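# Twist the flashlight head to center the dot ring

## Task

Turn the head of the big flashlight until the board's dotted ring lies between its two printed rings. At the end the board must still be upright and the flashlight must lie motionless on the table, and this must hold without the robot supporting anything.

## Robot and tools

Robot and frame. Two arms, left_arm and right_arm. Every gripper pose in a result is in one world frame: origin on the table surface midway between the arms, +x pointing out across the table, +z up, and left_arm on the +y side. The arm names do not tell you which side of an image an arm appears on. Each gripper's fingers point along its own +z and close along its own y. The reported end_effector_position is the point between the finger pads, roughly 1 cm short of the tips. It gets less accurate at long reach.

Row layout. Every commanded row is one flat list of 14 numbers, each from -1 to 1, always covering both arms: six joint values for left_arm, then its opening, then six joint values for right_arm, then its opening. The joint order for each arm is: shoulder, elbow, wrist roll, wrist pitch, waist, wrist yaw. Result lists by joint use the same order. Joint values are scaled offsets, not poses. A value of 1.0 equals 1.202 rad at the waist, 1.258 at the shoulder, 1.238 at the elbow, 2.073 at wrist pitch, and 2.022 at wrist yaw and wrist roll. The opening is absolute: +1 fully open, -1 closed.

Joint ranges in rad: waist -2.618 to 3.054, shoulder 0.000 to 3.142, elbow 0.000 to 3.142, wrist pitch -1.571 to 1.571, wrist yaw -1.571 to 1.571, wrist roll -2.094 to 2.094. The true ends can differ by up to 0.036 rad. An action that asks for more than 0.036 rad beyond a stated end is refused for both arms. If the first action of a call fails this, or any action is malformed, nothing in the call runs. A request beyond the real end stops at that end, and the result then reports "joint sent to its limit". Having no such line does not prove there is more room.

execute_actions(actions). actions is a list of up to 15 actions. Each action is a table of up to 15 rows, and each row lasts one control step of 1/30 s. A table with fewer rows repeats its last row until 15 steps have passed. Each row's joint values are offsets from the angles the arm had when that action began, not from the previous row. For the first action of a call, that means the last angles reported in this scene. An empty list just returns the current state and images.

move(target, speed, blocking). target is one 14-number row. Its offsets count from the "Joint positions" in the latest result that listed them, not from wherever the arm is when the move starts. All joints travel along paths that finish together, so grippers trace curves. speed is the top rate in rad/s of the joint with the farthest to go, 0.01 to 2, default 0.5. Paths last 0.5 to 10 s and are cut off after 10 s. Moves do not avoid obstacles or the other arm. Faster moves and targets set deeper past a contact hit and press harder. With blocking=false the result arrives after 0.5 s while the motion continues. Check it with wait(0), or end it with stop, before sending more rows or moves. The result adds a "move:" line. It gives the ending (done, off_target, moving, held, fault), then limits=held or limits=none, then each arm's joint farthest from its target.

wait(seconds), 0 to 10: the arms keep their last command; a running move continues. stop(): brakes a running move, and the fingers keep going. zoom_image(camera, region): camera is cam_high, cam_low, cam_left_wrist or cam_right_wrist, all 672x504. region is [x0, y0, x1, y1] in that camera's pixels, origin top-left, at most 504 by 504. finished_scene(scene): pass the current scene number to end it permanently. Only call it when the goal is met and stable.

Reading results. The state line shows each arm's position in metres and quaternion wxyz. "Joint positions" and "Joint velocities" give rad and rad/s, and then the finger gap in m (0.094 when fully open). "Joint targets" shows what the joints are currently being driven toward. grip_measured is the opening on the command scale, with up to about 1 mm of fixed error. "joint command not followed" means a clearance check changed or blocked joint targets. Torque readings include offsets and noise. MOTOR HOT appears from 75 °C. At 90 °C, or at 100 °C, an OVER-TEMPERATURE FAULT stops that arm, and at 100 °C the arm drops. Camera calibrations are given and may be slightly off.

Motion behaviour. Per step, each joint's target is held within a set lead of its measured angle: 0.202 rad for the waist, 0.258 for the shoulder, 0.238 for the elbow, 0.573 for wrist pitch, and 0.522 for wrist yaw and roll. Targets are also scaled back if the gripper would jump more than 70 mm. Large changes therefore take several actions. Repeating zero offsets lets an arm droop, so hold it by sending offsets back to the desired angles. An unfinished motion may need to be commanded again.

Gripping and care. To hold something, command an opening about 0.03 below grip_measured; a smaller gap gives a lighter grip. Pads press briefly harder at first contact. Held parts may be tugged now and then, and loose objects may be pushed. Avoid making the arms hit or press each other, knocking anything off the table, dropping things, slamming into them or pushing very hard. Do not let motors overheat while holding loads.

Each tool is called after "Call:" as a command line: name --argument value for each argument, lists and objects as JSON in quotes; but a table of rows of numbers goes row by row, as --pt "numbers of a row", without its own name.

## Session

Call:
execute_actions --actions '[]'

Scene clock: 0.00 s.
left_arm: end_effector_position=(+0.2706, +0.2370, +0.1665) grip_measured=+1.000 end_effector_quat_wxyz=(+0.003, +0.614, +0.777, -0.140) | right_arm: end_effector_position=(+0.2693, -0.1895, +0.1710) grip_measured=+1.000 end_effector_quat_wxyz=(-0.007, +0.734, +0.679, +0.021)
Joint names: [shoulder, elbow, wrist roll, wrist pitch, waist, wrist yaw]
Joint positions: left_arm=[ 1.563  1.422  1.061 -1.53  -0.342  0.262  0.094] | right_arm=[ 1.612  1.518  1.893 -1.447  0.039 -0.031  0.094]
Joint velocities: left_arm=[ 0.007 -0.007 -0.022 -0.022 -0.012  0.066  0.   ] | right_arm=[-0.027  0.007 -0.081 -0.081  0.002  0.022  0.   ]
Joint torques (N m, as the arm reports them, + toward a larger angle): no reading
Motor temperatures (°C, as the motors report them): left_arm=[28 26 29 26 28 28] | right_arm=[29 28 25 28 27 27]
Joint targets: left_arm=[1.554 1.432 1.063 -1.531 -0.342 0.273] | right_arm=[1.604 1.526 1.893 -1.456 0.039 -0.026]

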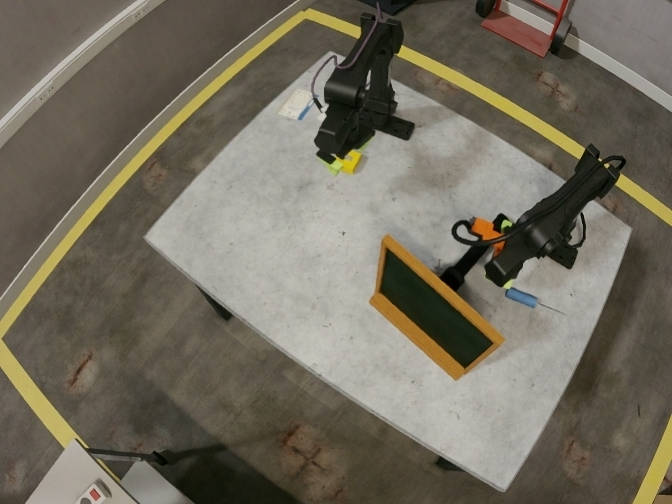

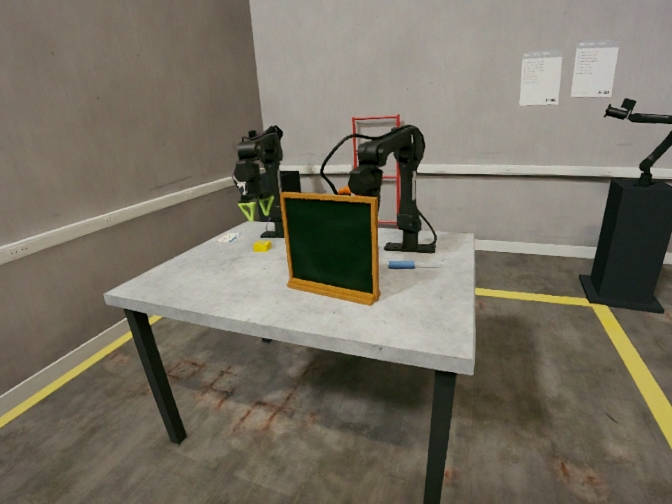

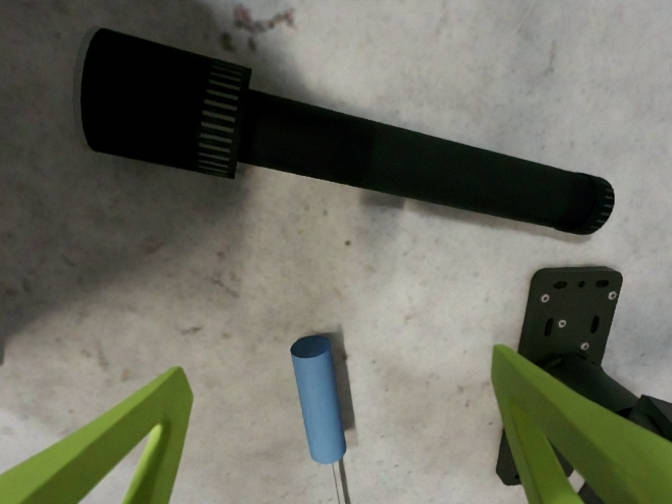

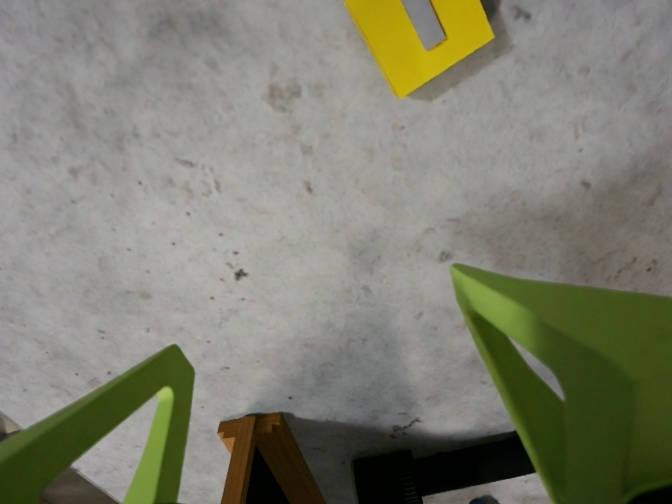

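Call:
move --target '[0,0,0,0,0,0,1,-0.486,-0.418,-0.936,0.698,0.408,0.015,1]' --speed 1.2

Scene clock: 71.77 s.
left_arm: end_effector_position=(+0.2708, +0.2375, +0.1663) grip_measured=+1.000 end_effector_quat_wxyz=(+0.003, +0.615, +0.777, -0.138) | right_arm: end_effector_position=(+0.2708, -0.0143, +0.3951) grip_measured=+1.000 end_effector_quat_wxyz=(+0.650, -0.254, +0.670, +0.254)
Joint names: [shoulder, elbow, wrist roll, wrist pitch, waist, wrist yaw]
Joint positions: left_arm=[ 1.563  1.422  1.061 -1.53  -0.342  0.259  0.094] | right_arm=[ 1.018  1.012  0.009 -0.02   0.521 -0.008  0.094]
Joint velocities: left_arm=[ 0.002  0.002 -0.037  0.007 -0.007  0.037  0.   ] | right_arm=[-0.007 -0.007 -0.007  0.022 -0.007  0.037  0.   ]
Joint torques (N m, as the arm reports them, + toward a larger angle): left_arm=[-5.02  5.12 -0.02 -0.11  0.08  0.15] | right_arm=[-3.38  7.18 -0.05  1.97  0.75  0.12]
Motor temperatures (°C, as the motors report them): left_arm=[29 27 29 26 28 28] | right_arm=[31 31 25 29 27 27]
Joint targets: left_arm=[1.563 1.422 1.061 -1.530 -0.342 0.263] | right_arm=[1.000 1.001 0.001 -0.000 0.530 -0.001]
move: done; limits=none; left_arm: farthest joint: the wrist yaw, 0.003 radians from its target (0.000 radians at the start); right_arm: farthest joint: the wrist pitch, 0.020 radians from its target (1.447 radians at the start)
camera_calibration (this result's frames):
cam_left_wrist: T_world_to_cam=[[-0.980631, -0.0954073, 0.171056, 0.259531], [-0.0401552, 0.95272, 0.301183, -0.225024], [-0.191703, 0.288481, -0.938098, 0.258802], [0, 0, 0, 1]] pos_world=[0.295082, 0.164486, 0.266161]
cam_right_wrist: T_world_to_cam=[[0.613352, -0.720739, -0.323008, -0.0589344], [-0.566092, -0.115983, -0.816142, 0.499927], [0.550762, 0.683435, -0.479143, 0.163823], [0, 0, 0, 1]] pos_world=[0.228925, -0.0964558, 0.46747]

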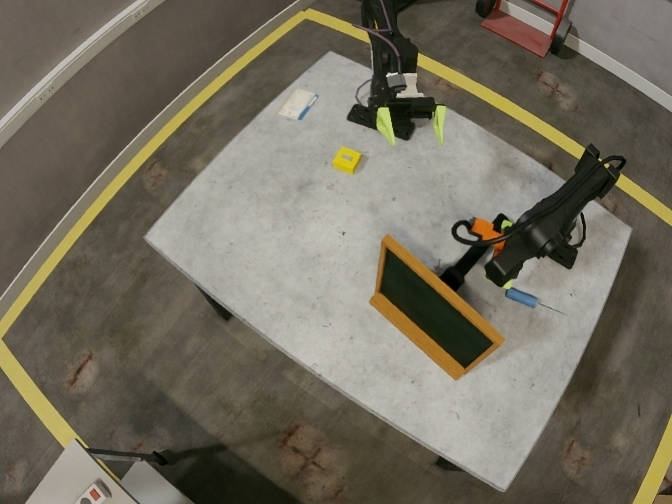

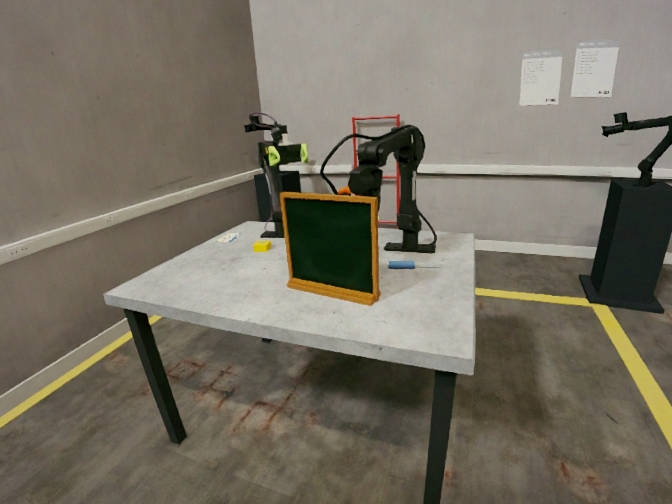

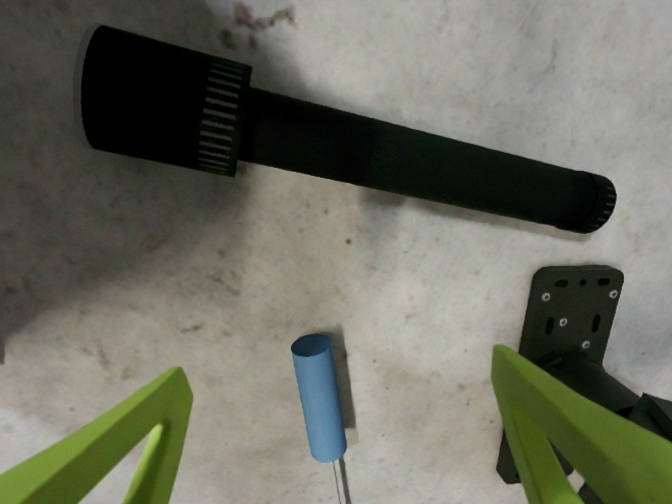

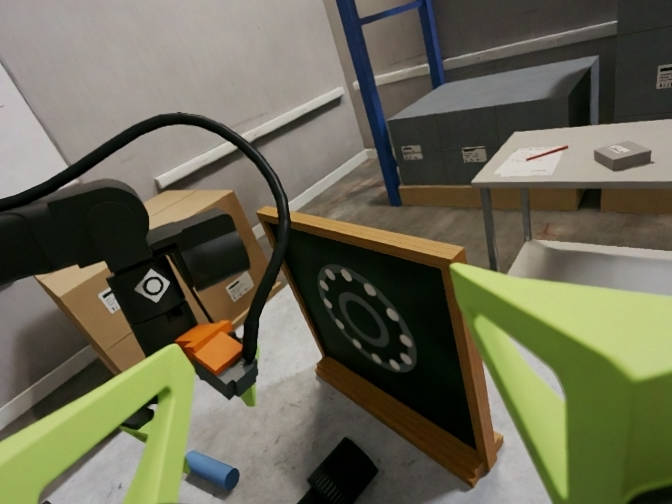

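Call:
zoom_image --camera "cam_right_wrist" --region '[260, 200, 500, 400]'

Region (260, 200, 500, 400) of cam_right_wrist's 672x504 image, scaled by 2.100, with more detail than that image has.

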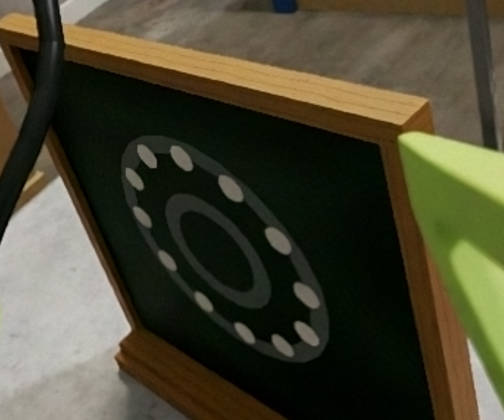

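Call:
move --target '[0.011,-0.178,-0.815,0.161,-0.348,-0.128,1,-0.014,-0.009,0,0.01,0.007,0,1]' --speed 1.2

Scene clock: 137.07 s.
left_arm: end_effector_position=(+0.2554, +0.1763, +0.1032) grip_measured=+1.000 end_effector_quat_wxyz=(-0.005, +0.062, +0.998, -0.003) | right_arm: end_effector_position=(+0.2709, -0.0143, +0.3954) grip_measured=+1.000 end_effector_quat_wxyz=(+0.650, -0.254, +0.669, +0.254)
Joint names: [shoulder, elbow, wrist roll, wrist pitch, waist, wrist yaw]
Joint positions: left_arm=[ 1.574  1.21  -0.574 -1.212 -0.749  0.011  0.094] | right_arm=[ 1.018  1.012  0.009 -0.019  0.521 -0.008  0.094]
Joint velocities: left_arm=[-0.027 -0.002 -0.022 -0.066  0.012 -0.037  0.   ] | right_arm=[ 0.027  0.017 -0.022 -0.007  0.002 -0.007  0.   ]
Joint torques (N m, as the arm reports them, + toward a larger angle): left_arm=[-4.94  4.77 -0.11  0.25 -0.71 -0.1 ] | right_arm=[-3.37  7.3   0.02  2.01  0.64  0.03]
Motor temperatures (°C, as the motors report them): left_arm=[29 27 29 26 28 28] | right_arm=[30 32 25 40 27 27]
Joint targets: left_arm=[1.577 1.202 -0.586 -1.196 -0.761 -0.000] | right_arm=[1.001 1.000 0.009 0.001 0.529 -0.008]
move: done; limits=none; left_arm: farthest joint: the wrist pitch, 0.015 radians from its target (0.333 radians at the start); right_arm: farthest joint: the wrist pitch, 0.019 radians from its target (0.021 radians at the start)
camera_calibration (this result's frames):
cam_left_wrist: T_world_to_cam=[[-0.240606, -0.970562, -0.0108287, 0.233475], [-0.843082, 0.203449, 0.497816, 0.168606], [-0.480959, 0.128907, -0.867215, 0.309004], [0, 0, 0, 1]] pos_world=[0.346942, 0.152466, 0.186566]
cam_right_wrist: T_world_to_cam=[[0.613808, -0.720664, -0.32231, -0.0592409], [-0.564974, -0.115836, -0.816937, 0.500177], [0.551402, 0.683539, -0.478257, 0.163431], [0, 0, 0, 1]] pos_world=[0.228833, -0.0964656, 0.467681]

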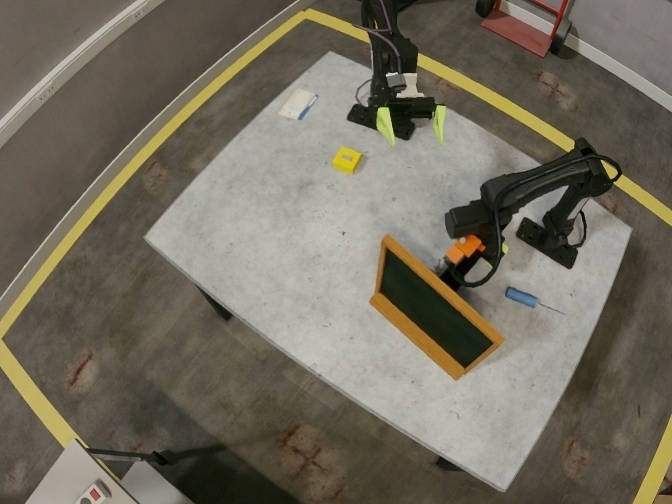

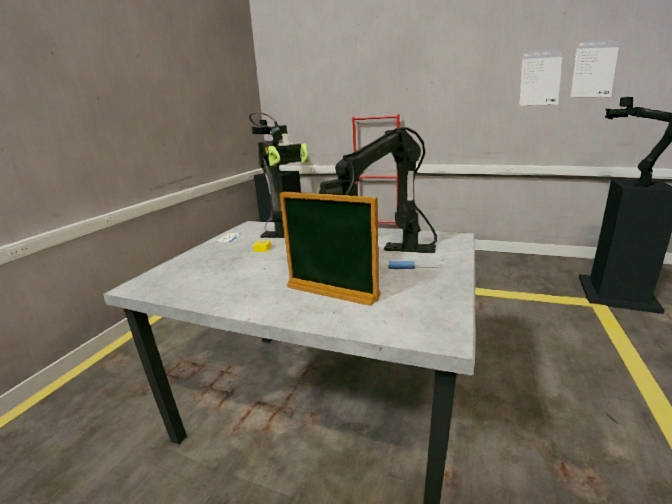

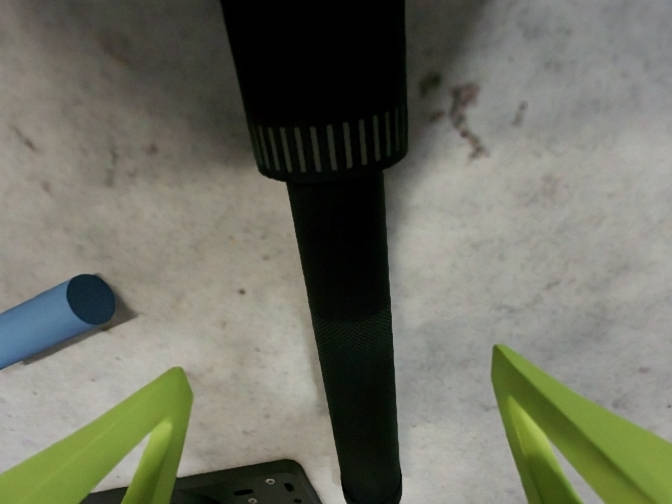

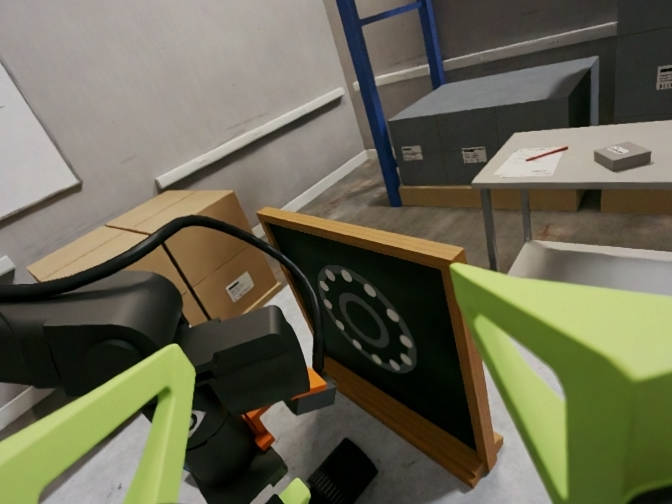

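Call:
move --target '[0.062,-0.182,-0.004,0.151,-0.004,-0.005,0.5,-0.014,-0.009,0,0.01,0.007,0,1]' --speed 0.5

Call:
move --target '[0,0,0,0,0,0,-0.3,-0.014,-0.009,0,0.01,0.007,0,1]'

Scene clock: 144.67 s.
left_arm: end_effector_position=(+0.2558, +0.1761, +0.0304) grip_measured=+0.503 end_effector_quat_wxyz=(-0.005, +0.061, +0.998, -0.003) | right_arm: end_effector_position=(+0.2709, -0.0143, +0.3957) grip_measured=+1.000 end_effector_quat_wxyz=(+0.651, -0.254, +0.669, +0.254)
Joint names: [shoulder, elbow, wrist roll, wrist pitch, waist, wrist yaw]
Joint positions: left_arm=[ 1.651  0.991 -0.574 -0.914 -0.749  0.01   0.071] | right_arm=[ 1.018  1.012  0.009 -0.017  0.521 -0.008  0.094]
Joint velocities: left_arm=[ 0.002  0.007 -0.022  0.037 -0.002 -0.007 -0.   ] | right_arm=[ 0.007  0.002 -0.007 -0.095 -0.017 -0.022  0.   ]
Joint torques (N m, as the arm reports them, + toward a larger angle): left_arm=[-5.44  4.44 -0.07  0.25 -0.34 -0.11] | right_arm=[-3.48  7.3   0.04  2.    0.76  0.01]
Motor temperatures (°C, as the motors report them): left_arm=[29 27 29 26 28 28] | right_arm=[30 32 25 41 27 27]
Joint targets: left_arm=[1.652 0.985 -0.582 -0.898 -0.754 0.000] | right_arm=[1.001 1.000 0.009 0.002 0.529 -0.008]
move: done; limits=none; left_arm: farthest joint: the wrist pitch, 0.015 radians from its target (0.312 radians at the start); right_arm: farthest joint: the wrist pitch, 0.019 radians from its target (0.020 radians at the start)
camera_calibration (this result's frames):
cam_left_wrist: T_world_to_cam=[[-0.240231, -0.970653, -0.0110071, 0.23247], [-0.843426, 0.203103, 0.497375, 0.20539], [-0.480543, 0.128769, -0.867466, 0.246027], [0, 0, 0, 1]] pos_world=[0.347304, 0.152252, 0.113823]
cam_right_wrist: T_world_to_cam=[[0.614175, -0.720338, -0.322339, -0.0592017], [-0.564042, -0.115008, -0.817698, 0.500552], [0.551947, 0.684023, -0.476935, 0.16294], [0, 0, 0, 1]] pos_world=[0.228758, -0.0965325, 0.467929]

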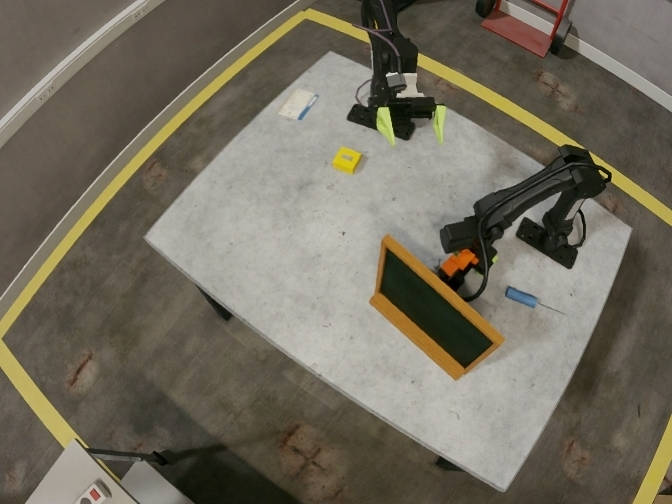

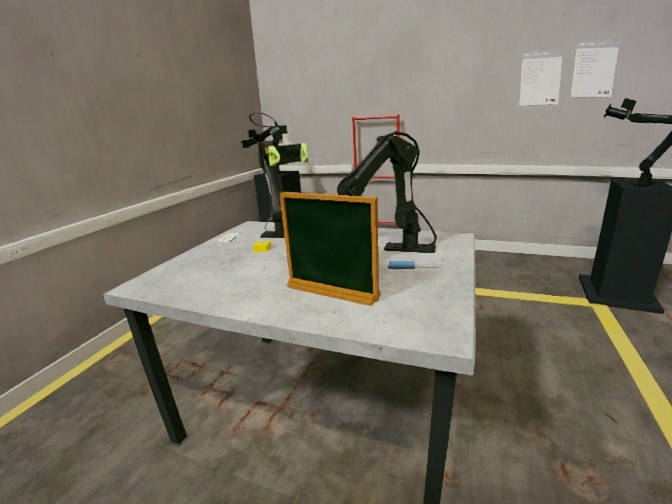

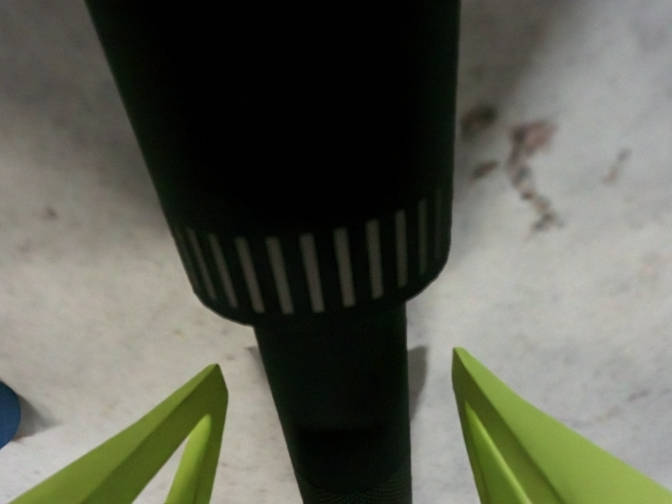

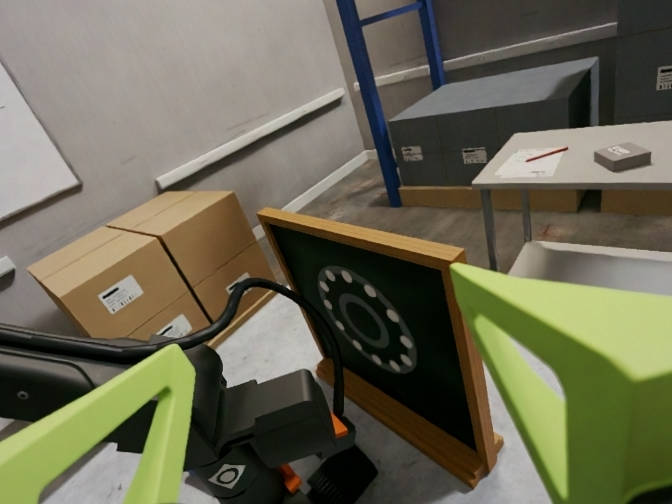

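Scene clock: 145.37 s.
left_arm: end_effector_position=(+0.2559, +0.1752, +0.0304) grip_measured=-0.222 end_effector_quat_wxyz=(-0.005, +0.061, +0.998, -0.005) | right_arm: end_effector_position=(+0.2709, -0.0143, +0.3960) grip_measured=+1.000 end_effector_quat_wxyz=(+0.651, -0.254, +0.669, +0.254)
Joint names: [shoulder, elbow, wrist roll, wrist pitch, waist, wrist yaw]
Joint positions: left_arm=[ 1.651  0.991 -0.575 -0.911 -0.749  0.014  0.037] | right_arm=[ 1.018  1.012  0.009 -0.016  0.521 -0.008  0.094]
Joint velocities: left_arm=[-0.007 -0.002  0.022  0.022  0.007  0.007  0.002] | right_arm=[-0.022 -0.007  0.022 -0.022  0.002 -0.007  0.   ]
Joint torques (N m, as the arm reports them, + toward a larger angle): left_arm=[-5.56  4.98 -0.01  0.01  0.   -0.02] | right_arm=[-3.38  7.39  0.02  1.99  0.79  0.04]
Motor temperatures (°C, as the motors report them): left_arm=[29 27 29 26 28 28] | right_arm=[30 32 25 41 27 27]
Joint targets: left_arm=[1.651 0.991 -0.575 -0.914 -0.749 0.011] | right_arm=[1.001 1.000 0.009 0.004 0.529 -0.008]
move: done; limits=none; left_arm: farthest joint: the wrist yaw, 0.004 radians from its target (0.000 radians at the start); right_arm: farthest joint: the wrist pitch, 0.020 radians from its target (0.021 radians at the start)
camera_calibration (this result's frames):
cam_left_wrist: T_world_to_cam=[[-0.239854, -0.970785, -0.00675276, 0.231426], [-0.843425, 0.204933, 0.496625, 0.205369], [-0.480732, 0.124813, -0.867939, 0.246958], [0, 0, 0, 1]] pos_world=[0.347443, 0.151755, 0.113916]
cam_right_wrist: T_world_to_cam=[[0.614451, -0.720093, -0.322361, -0.0591724], [-0.563342, -0.114386, -0.818268, 0.500833], [0.552355, 0.684385, -0.475943, 0.162571], [0, 0, 0, 1]] pos_world=[0.228702, -0.0965827, 0.468115]

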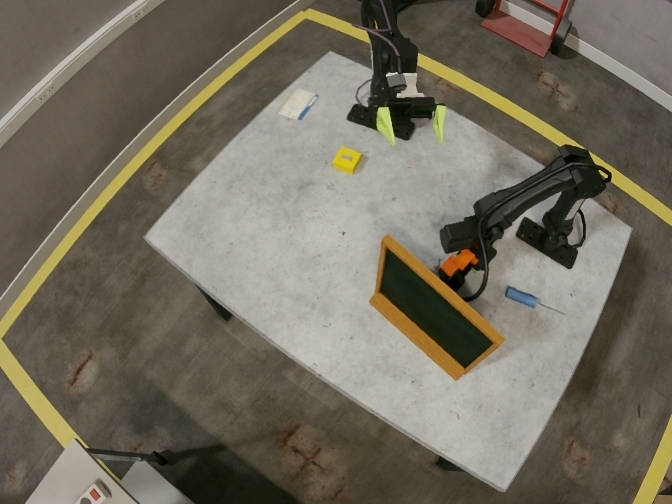

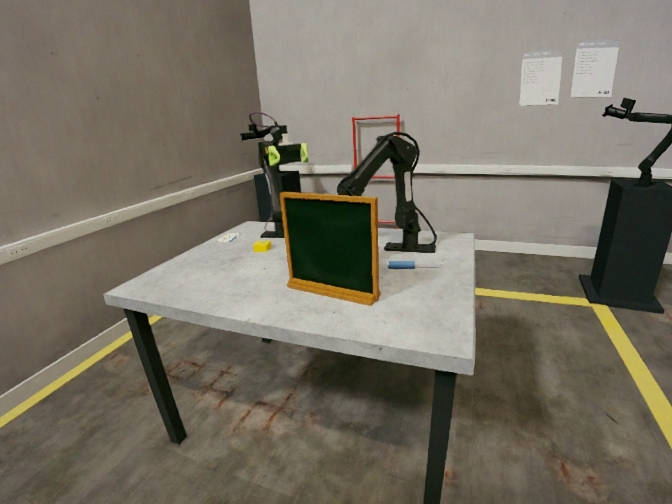

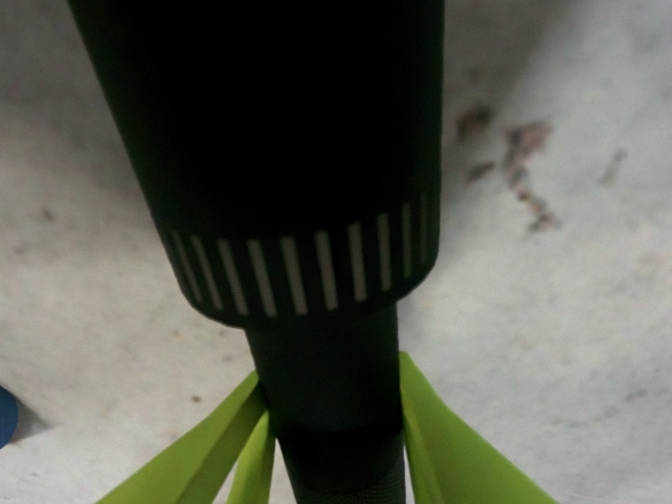

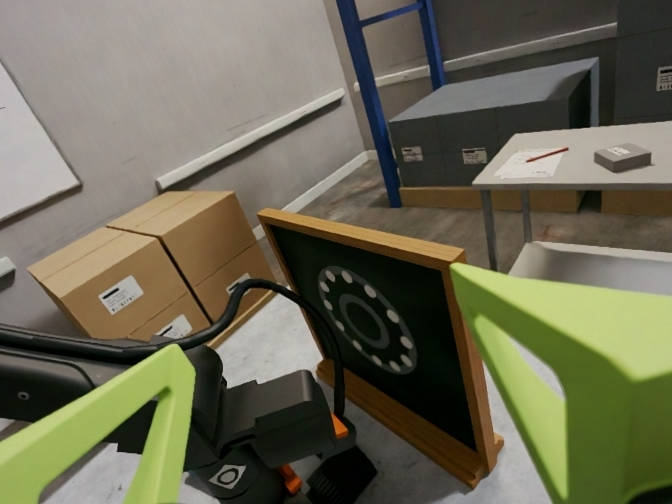

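Call:
execute_actions --actions '[[[0.005,-0.008,0,0.008,0,0,-0.3,-0.014,-0.009,0,0.01,0.007,0,1],[0.005,-0.008,0,0.008,0,0,-0.3,-0.014,-0.009,0,0.01,0.007,0,1],[0.005,-0.008,0,0.008,0,0,-0.3,-0.014,-0.009,0,0.01,0.007,0,1],[0.0104,-0.0165,0,0.016,0,0,-0.3,-0.014,-0.009,0,0.01,0.007,0,1]],[[0.013,-0.013,-0.003,0.016,-0.006,0,-0.3,-0.014,-0.009,0,0.01,0.007,0,1],[0.016,-0.010,-0.006,0.016,-0.011,0,-0.3,-0.014,-0.009,0,0.01,0.007,0,1],[0.019,-0.007,-0.009,0.016,-0.016,0,-0.3,-0.014,-0.009,0,0.01,0.007,0,1],[0.022,-0.004,-0.012,0.015,-0.021,0,-0.3,-0.014,-0.009,0,0.01,0.007,0,1],[0.025,-0.001,-0.015,0.015,-0.026,0,-0.3,-0.014,-0.009,0,0.01,0.007,0,1],[0.028,0.002,-0.018,0.015,-0.031,0,-0.3,-0.014,-0.009,0,0.01,0.007,0,1],[0.030,0.006,-0.021,0.015,-0.036,0,-0.3,-0.014,-0.009,0,0.01,0.007,0,1],[0.033,0.009,-0.024,0.015,-0.041,0,-0.3,-0.014,-0.009,0,0.01,0.007,0,1],[0.036,0.012,-0.027,0.014,-0.046,0,-0.3,-0.014,-0.009,0,0.01,0.007,0,1],[0.039,0.015,-0.030,0.014,-0.051,0,-0.3,-0.014,-0.009,0,0.01,0.007,0,1],[0.042,0.019,-0.034,0.014,-0.058,0,-0.3,-0.014,-0.009,0,0.01,0.007,0,1]]]'

Call:
zoom_image --camera "cam_right_wrist" --region '[260, 200, 500, 400]'

Scene clock: 166.77 s.
left_arm: end_effector_position=(+0.2551, +0.1734, +0.0294) grip_measured=-0.222 end_effector_quat_wxyz=(+0.006, +0.062, +0.998, +0.022) | right_arm: end_effector_position=(+0.2709, -0.0143, +0.3966) grip_measured=+1.000 end_effector_quat_wxyz=(+0.652, -0.254, +0.668, +0.254)
Joint names: [shoulder, elbow, wrist roll, wrist pitch, waist, wrist yaw]
Joint positions: left_arm=[ 1.669  1.006 -0.617 -0.925 -0.793 -0.041  0.037] | right_arm=[ 1.018  1.012  0.009 -0.014  0.521 -0.008  0.094]
Joint velocities: left_arm=[ 0.017  0.007 -0.081  0.037 -0.022 -0.007 -0.001] | right_arm=[-0.002  0.002 -0.037 -0.051  0.007  0.051  0.   ]
Joint torques (N m, as the arm reports them, + toward a larger angle): left_arm=[-3.26  5.42 -0.17  0.56 -1.78  0.52] | right_arm=[-3.32  7.31  0.    1.99  0.67  0.01]
Motor temperatures (°C, as the motors report them): left_arm=[29 27 29 26 28 28] | right_arm=[30 32 25 42 27 27]
Joint targets: left_arm=[1.704 1.013 -0.643 -0.881 -0.819 0.014] | right_arm=[1.001 1.000 0.009 0.006 0.529 -0.008]
camera_calibration (this result's frames):
cam_left_wrist: T_world_to_cam=[[-0.240215, -0.968643, -0.0634583, 0.230917], [-0.855354, 0.180304, 0.485653, 0.213187], [-0.458983, 0.17094, -0.871845, 0.23254], [0, 0, 0, 1]] pos_world=[0.344552, 0.145487, 0.113858]
cam_right_wrist: T_world_to_cam=[[0.615003, -0.719603, -0.322403, -0.0591145], [-0.56194, -0.113141, -0.819403, 0.501393], [0.553168, 0.685107, -0.473956, 0.161833], [0, 0, 0, 1]] pos_world=[0.228588, -0.0966837, 0.468487]

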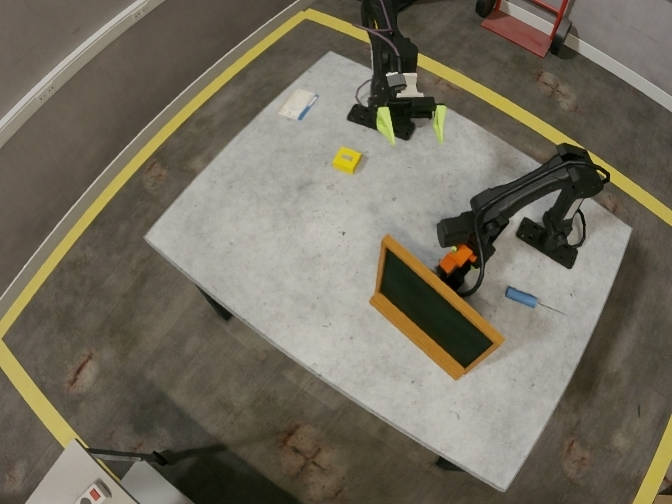

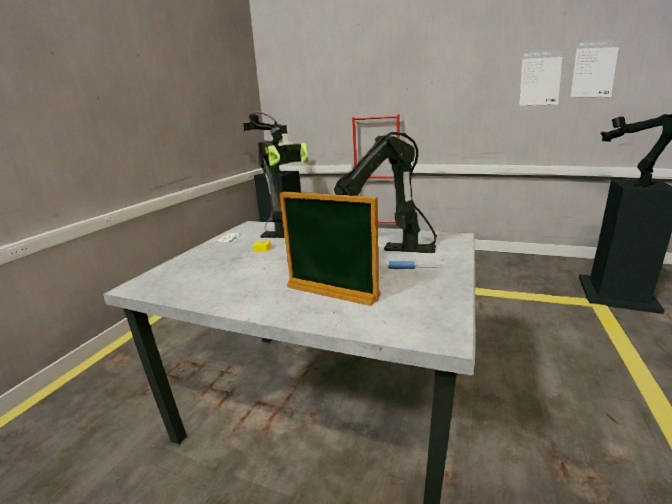

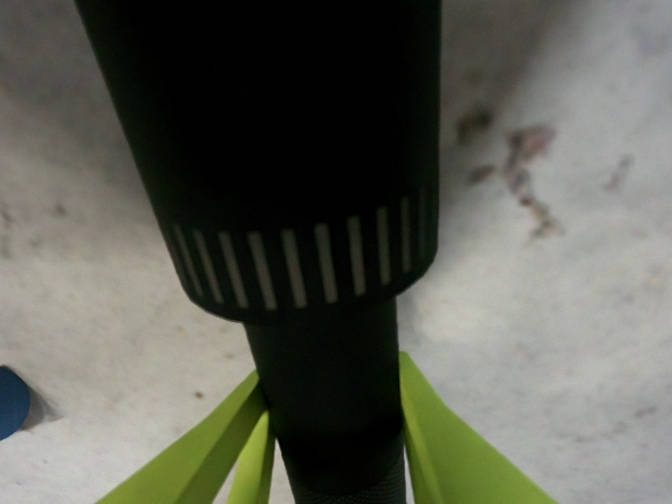

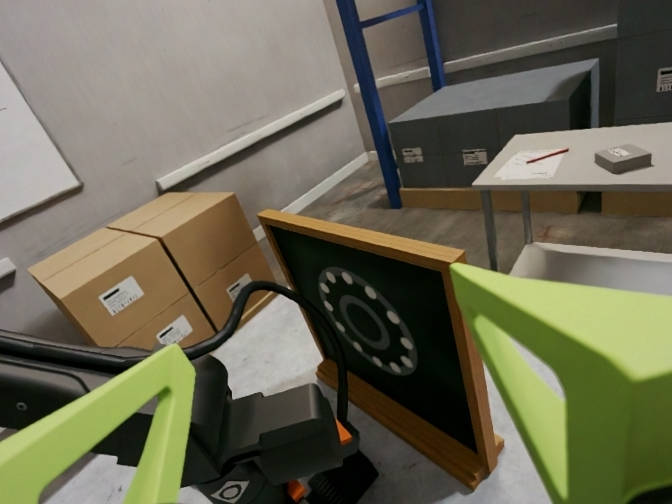

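Region (260, 200, 500, 400) of cam_right_wrist's 672x504 image, scaled by 2.100, with more detail than that image has.

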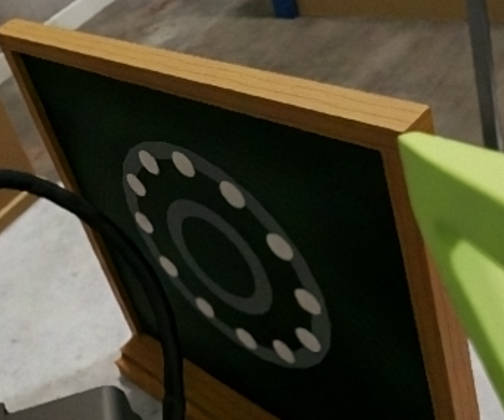

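Call:
execute_actions --actions '[[[0.034,0.004,-0.012,0.021,-0.022,0.027,-0.3,-0.014,-0.009,0,0.01,0.007,0,1],[0.040,0.002,-0.012,0.024,-0.023,0.032,-0.3,-0.014,-0.009,0,0.01,0.007,0,1],[0.047,-0.002,-0.011,0.027,-0.023,0.037,-0.3,-0.014,-0.009,0,0.01,0.007,0,1],[0.047,-0.002,-0.011,0.030,-0.024,0.042,-0.3,-0.014,-0.009,0,0.01,0.007,0,1],[0.047,-0.002,-0.010,0.033,-0.024,0.047,-0.3,-0.014,-0.009,0,0.01,0.007,0,1],[0.047,-0.002,-0.010,0.036,-0.025,0.052,-0.3,-0.014,-0.009,0,0.01,0.007,0,1],[0.047,-0.002,-0.009,0.039,-0.025,0.057,-0.3,-0.014,-0.009,0,0.01,0.007,0,1],[0.047,-0.002,-0.009,0.042,-0.026,0.062,-0.3,-0.014,-0.009,0,0.01,0.007,0,1],[0.047,-0.002,-0.008,0.045,-0.026,0.067,-0.3,-0.014,-0.009,0,0.01,0.007,0,1],[0.047,-0.002,-0.008,0.048,-0.027,0.072,-0.3,-0.014,-0.009,0,0.01,0.007,0,1],[0.047,-0.002,-0.007,0.051,-0.027,0.077,-0.3,-0.014,-0.009,0,0.01,0.007,0,1],[0.047,-0.002,-0.007,0.054,-0.028,0.082,-0.3,-0.014,-0.009,0,0.01,0.007,0,1],[0.047,-0.002,-0.006,0.057,-0.028,0.087,-0.3,-0.014,-0.009,0,0.01,0.007,0,1],[0.047,-0.002,-0.006,0.060,-0.028,0.092,-0.3,-0.014,-0.009,0,0.01,0.007,0,1]]]'

Call:
wait --seconds 0.5

Call:
zoom_image --camera "cam_right_wrist" --region '[260, 200, 500, 400]'

Scene clock: 190.00 s.
left_arm: end_effector_position=(+0.2543, +0.1706, +0.0288) grip_measured=-0.222 end_effector_quat_wxyz=(+0.002, +0.063, +0.998, +0.017) | right_arm: end_effector_position=(+0.2709, -0.0143, +0.3970) grip_measured=+1.000 end_effector_quat_wxyz=(+0.653, -0.253, +0.667, +0.254)
Joint names: [shoulder, elbow, wrist roll, wrist pitch, waist, wrist yaw]
Joint positions: left_arm=[ 1.676  1.01  -0.615 -0.924 -0.794 -0.028  0.037] | right_arm=[ 1.018  1.012  0.009 -0.012  0.521 -0.008  0.094]
Joint velocities: left_arm=[ 0.002  0.017  0.007 -0.022  0.007  0.051 -0.   ] | right_arm=[-0.002 -0.007 -0.037 -0.037 -0.007  0.022  0.   ]
Joint torques (N m, as the arm reports them, + toward a larger angle): left_arm=[-1.97  4.36 -0.15  1.34 -2.36  1.44] | right_arm=[-3.35  7.18  0.02  2.01  0.74  0.03]
Motor temperatures (°C, as the motors report them): left_arm=[29 27 29 26 28 29] | right_arm=[30 32 25 44 27 27]
Joint targets: left_arm=[1.729 1.003 -0.629 -0.800 -0.826 0.145] | right_arm=[1.001 1.000 0.009 0.007 0.529 -0.008]
camera_calibration (this result's frames):
cam_left_wrist: T_world_to_cam=[[-0.243118, -0.968578, -0.0524394, 0.228388], [-0.850325, 0.186799, 0.49199, 0.210689], [-0.466735, 0.164202, -0.86902, 0.235155], [0, 0, 0, 1]] pos_world=[0.344435, 0.143243, 0.112674]
cam_right_wrist: T_world_to_cam=[[0.615371, -0.719276, -0.32243, -0.0590762], [-0.561005, -0.112311, -0.820158, 0.501766], [0.553708, 0.685586, -0.47263, 0.16134], [0, 0, 0, 1]] pos_world=[0.228512, -0.0967513, 0.468734]

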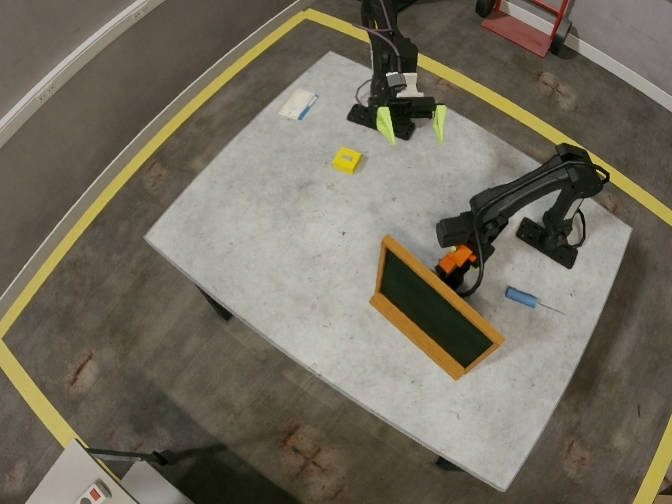

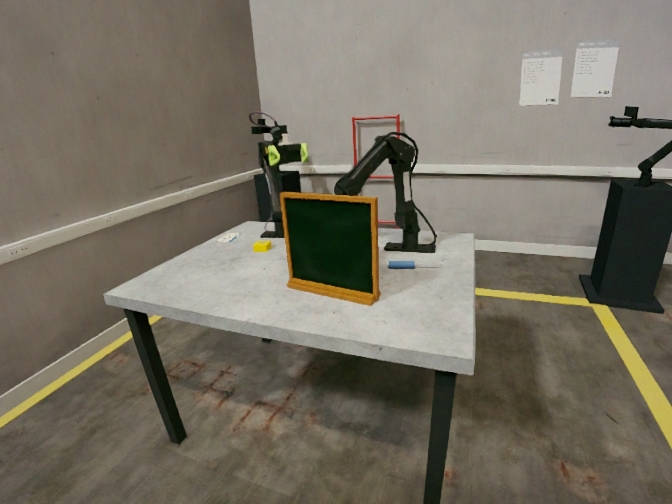

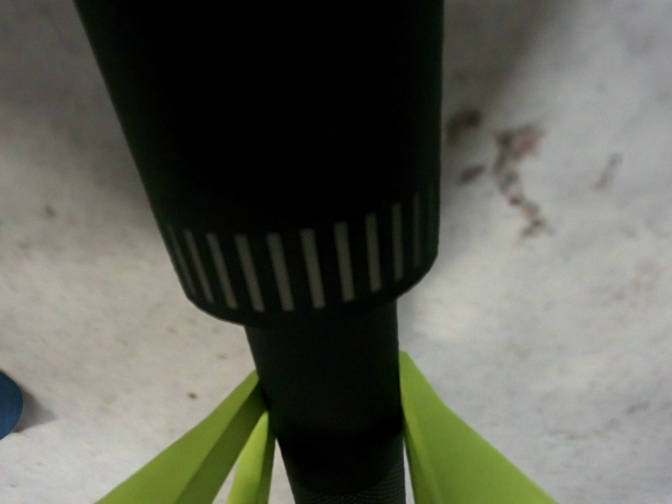

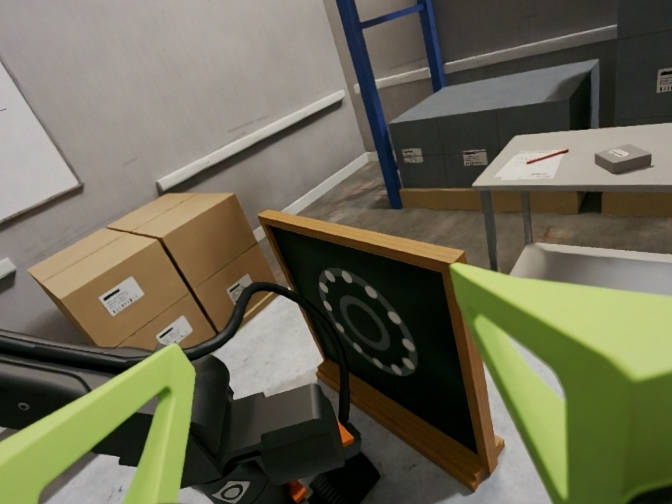

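Scene clock: 190.50 s.
left_arm: end_effector_position=(+0.2535, +0.1647, +0.0290) grip_measured=-0.222 end_effector_quat_wxyz=(-0.002, +0.065, +0.998, +0.002) | right_arm: end_effector_position=(+0.2709, -0.0143, +0.3970) grip_measured=+1.000 end_effector_quat_wxyz=(+0.653, -0.253, +0.667, +0.254)
Joint names: [shoulder, elbow, wrist roll, wrist pitch, waist, wrist yaw]
Joint positions: left_arm=[ 1.676  1.011 -0.612 -0.912 -0.794 -0.001  0.037] | right_arm=[ 1.018  1.012  0.009 -0.012  0.521 -0.008  0.094]
Joint velocities: left_arm=[ 0.002 -0.002 -0.066 -0.022 -0.007 -0.037 -0.001] | right_arm=[-0.002 -0.007 -0.066 -0.051  0.007  0.007  0.   ]
Joint torques (N m, as the arm reports them, + toward a larger angle): left_arm=[-2.04  4.52 -0.15  1.3  -2.4   1.25] | right_arm=[-3.39  7.18  0.02  1.99  0.76  0.03]
Motor temperatures (°C, as the motors report them): left_arm=[29 27 29 26 28 29] | right_arm=[30 32 25 44 27 27]
Joint targets: left_arm=[1.729 1.003 -0.629 -0.800 -0.826 0.145] | right_arm=[1.001 1.000 0.009 0.007 0.529 -0.008]
wait: 0.50 s; no rest
camera_calibration (this result's frames):
cam_left_wrist: T_world_to_cam=[[-0.246829, -0.968811, -0.0219379, 0.222559], [-0.845315, 0.204186, 0.493711, 0.206883], [-0.473833, 0.140407, -0.869349, 0.241627], [0, 0, 0, 1]] pos_world=[0.344306, 0.139449, 0.1128]
cam_right_wrist: T_world_to_cam=[[0.615371, -0.719276, -0.32243, -0.0590762], [-0.561005, -0.112311, -0.820158, 0.501766], [0.553708, 0.685586, -0.47263, 0.16134], [0, 0, 0, 1]] pos_world=[0.228512, -0.0967513, 0.468734]

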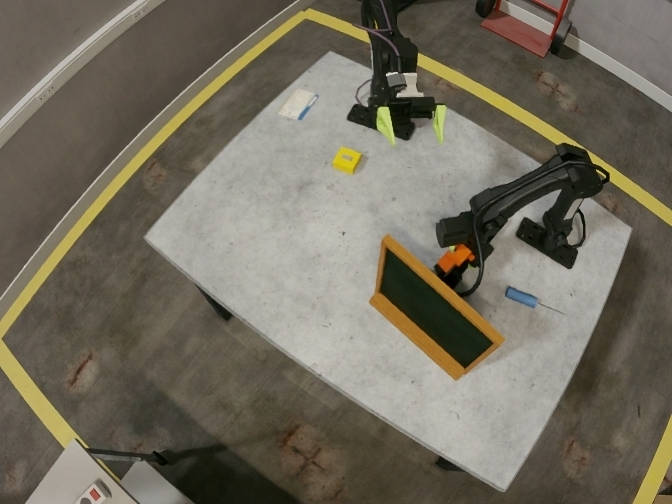

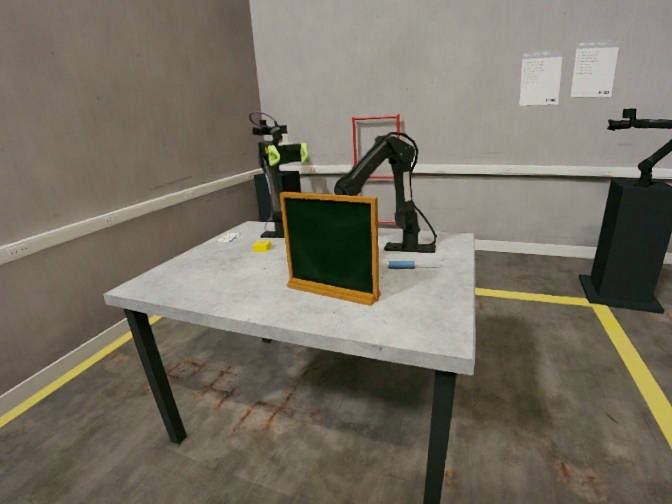

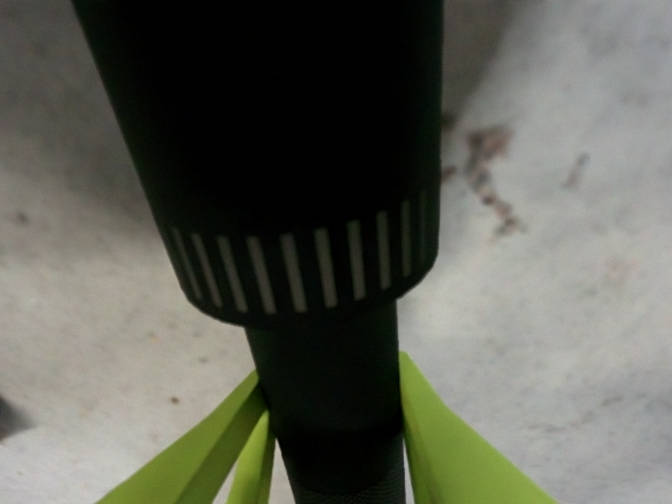

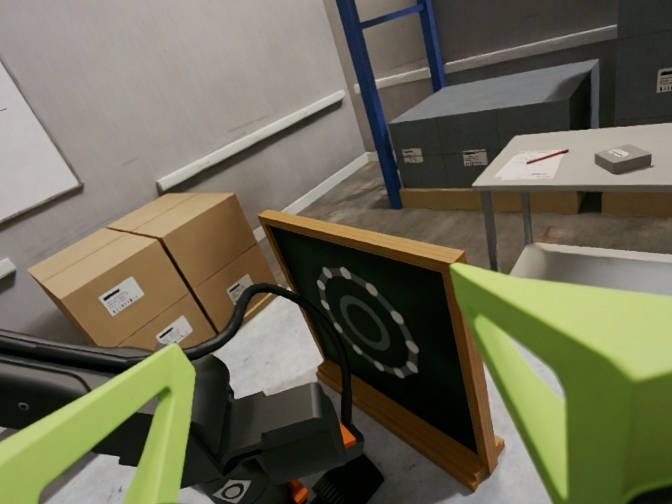

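Region (260, 200, 500, 400) of cam_right_wrist's 672x504 image, scaled by 2.100, with more detail than that image has.

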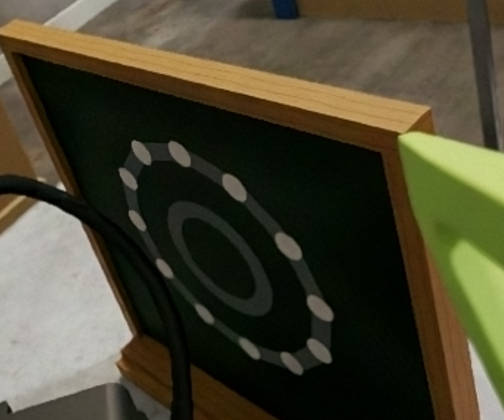

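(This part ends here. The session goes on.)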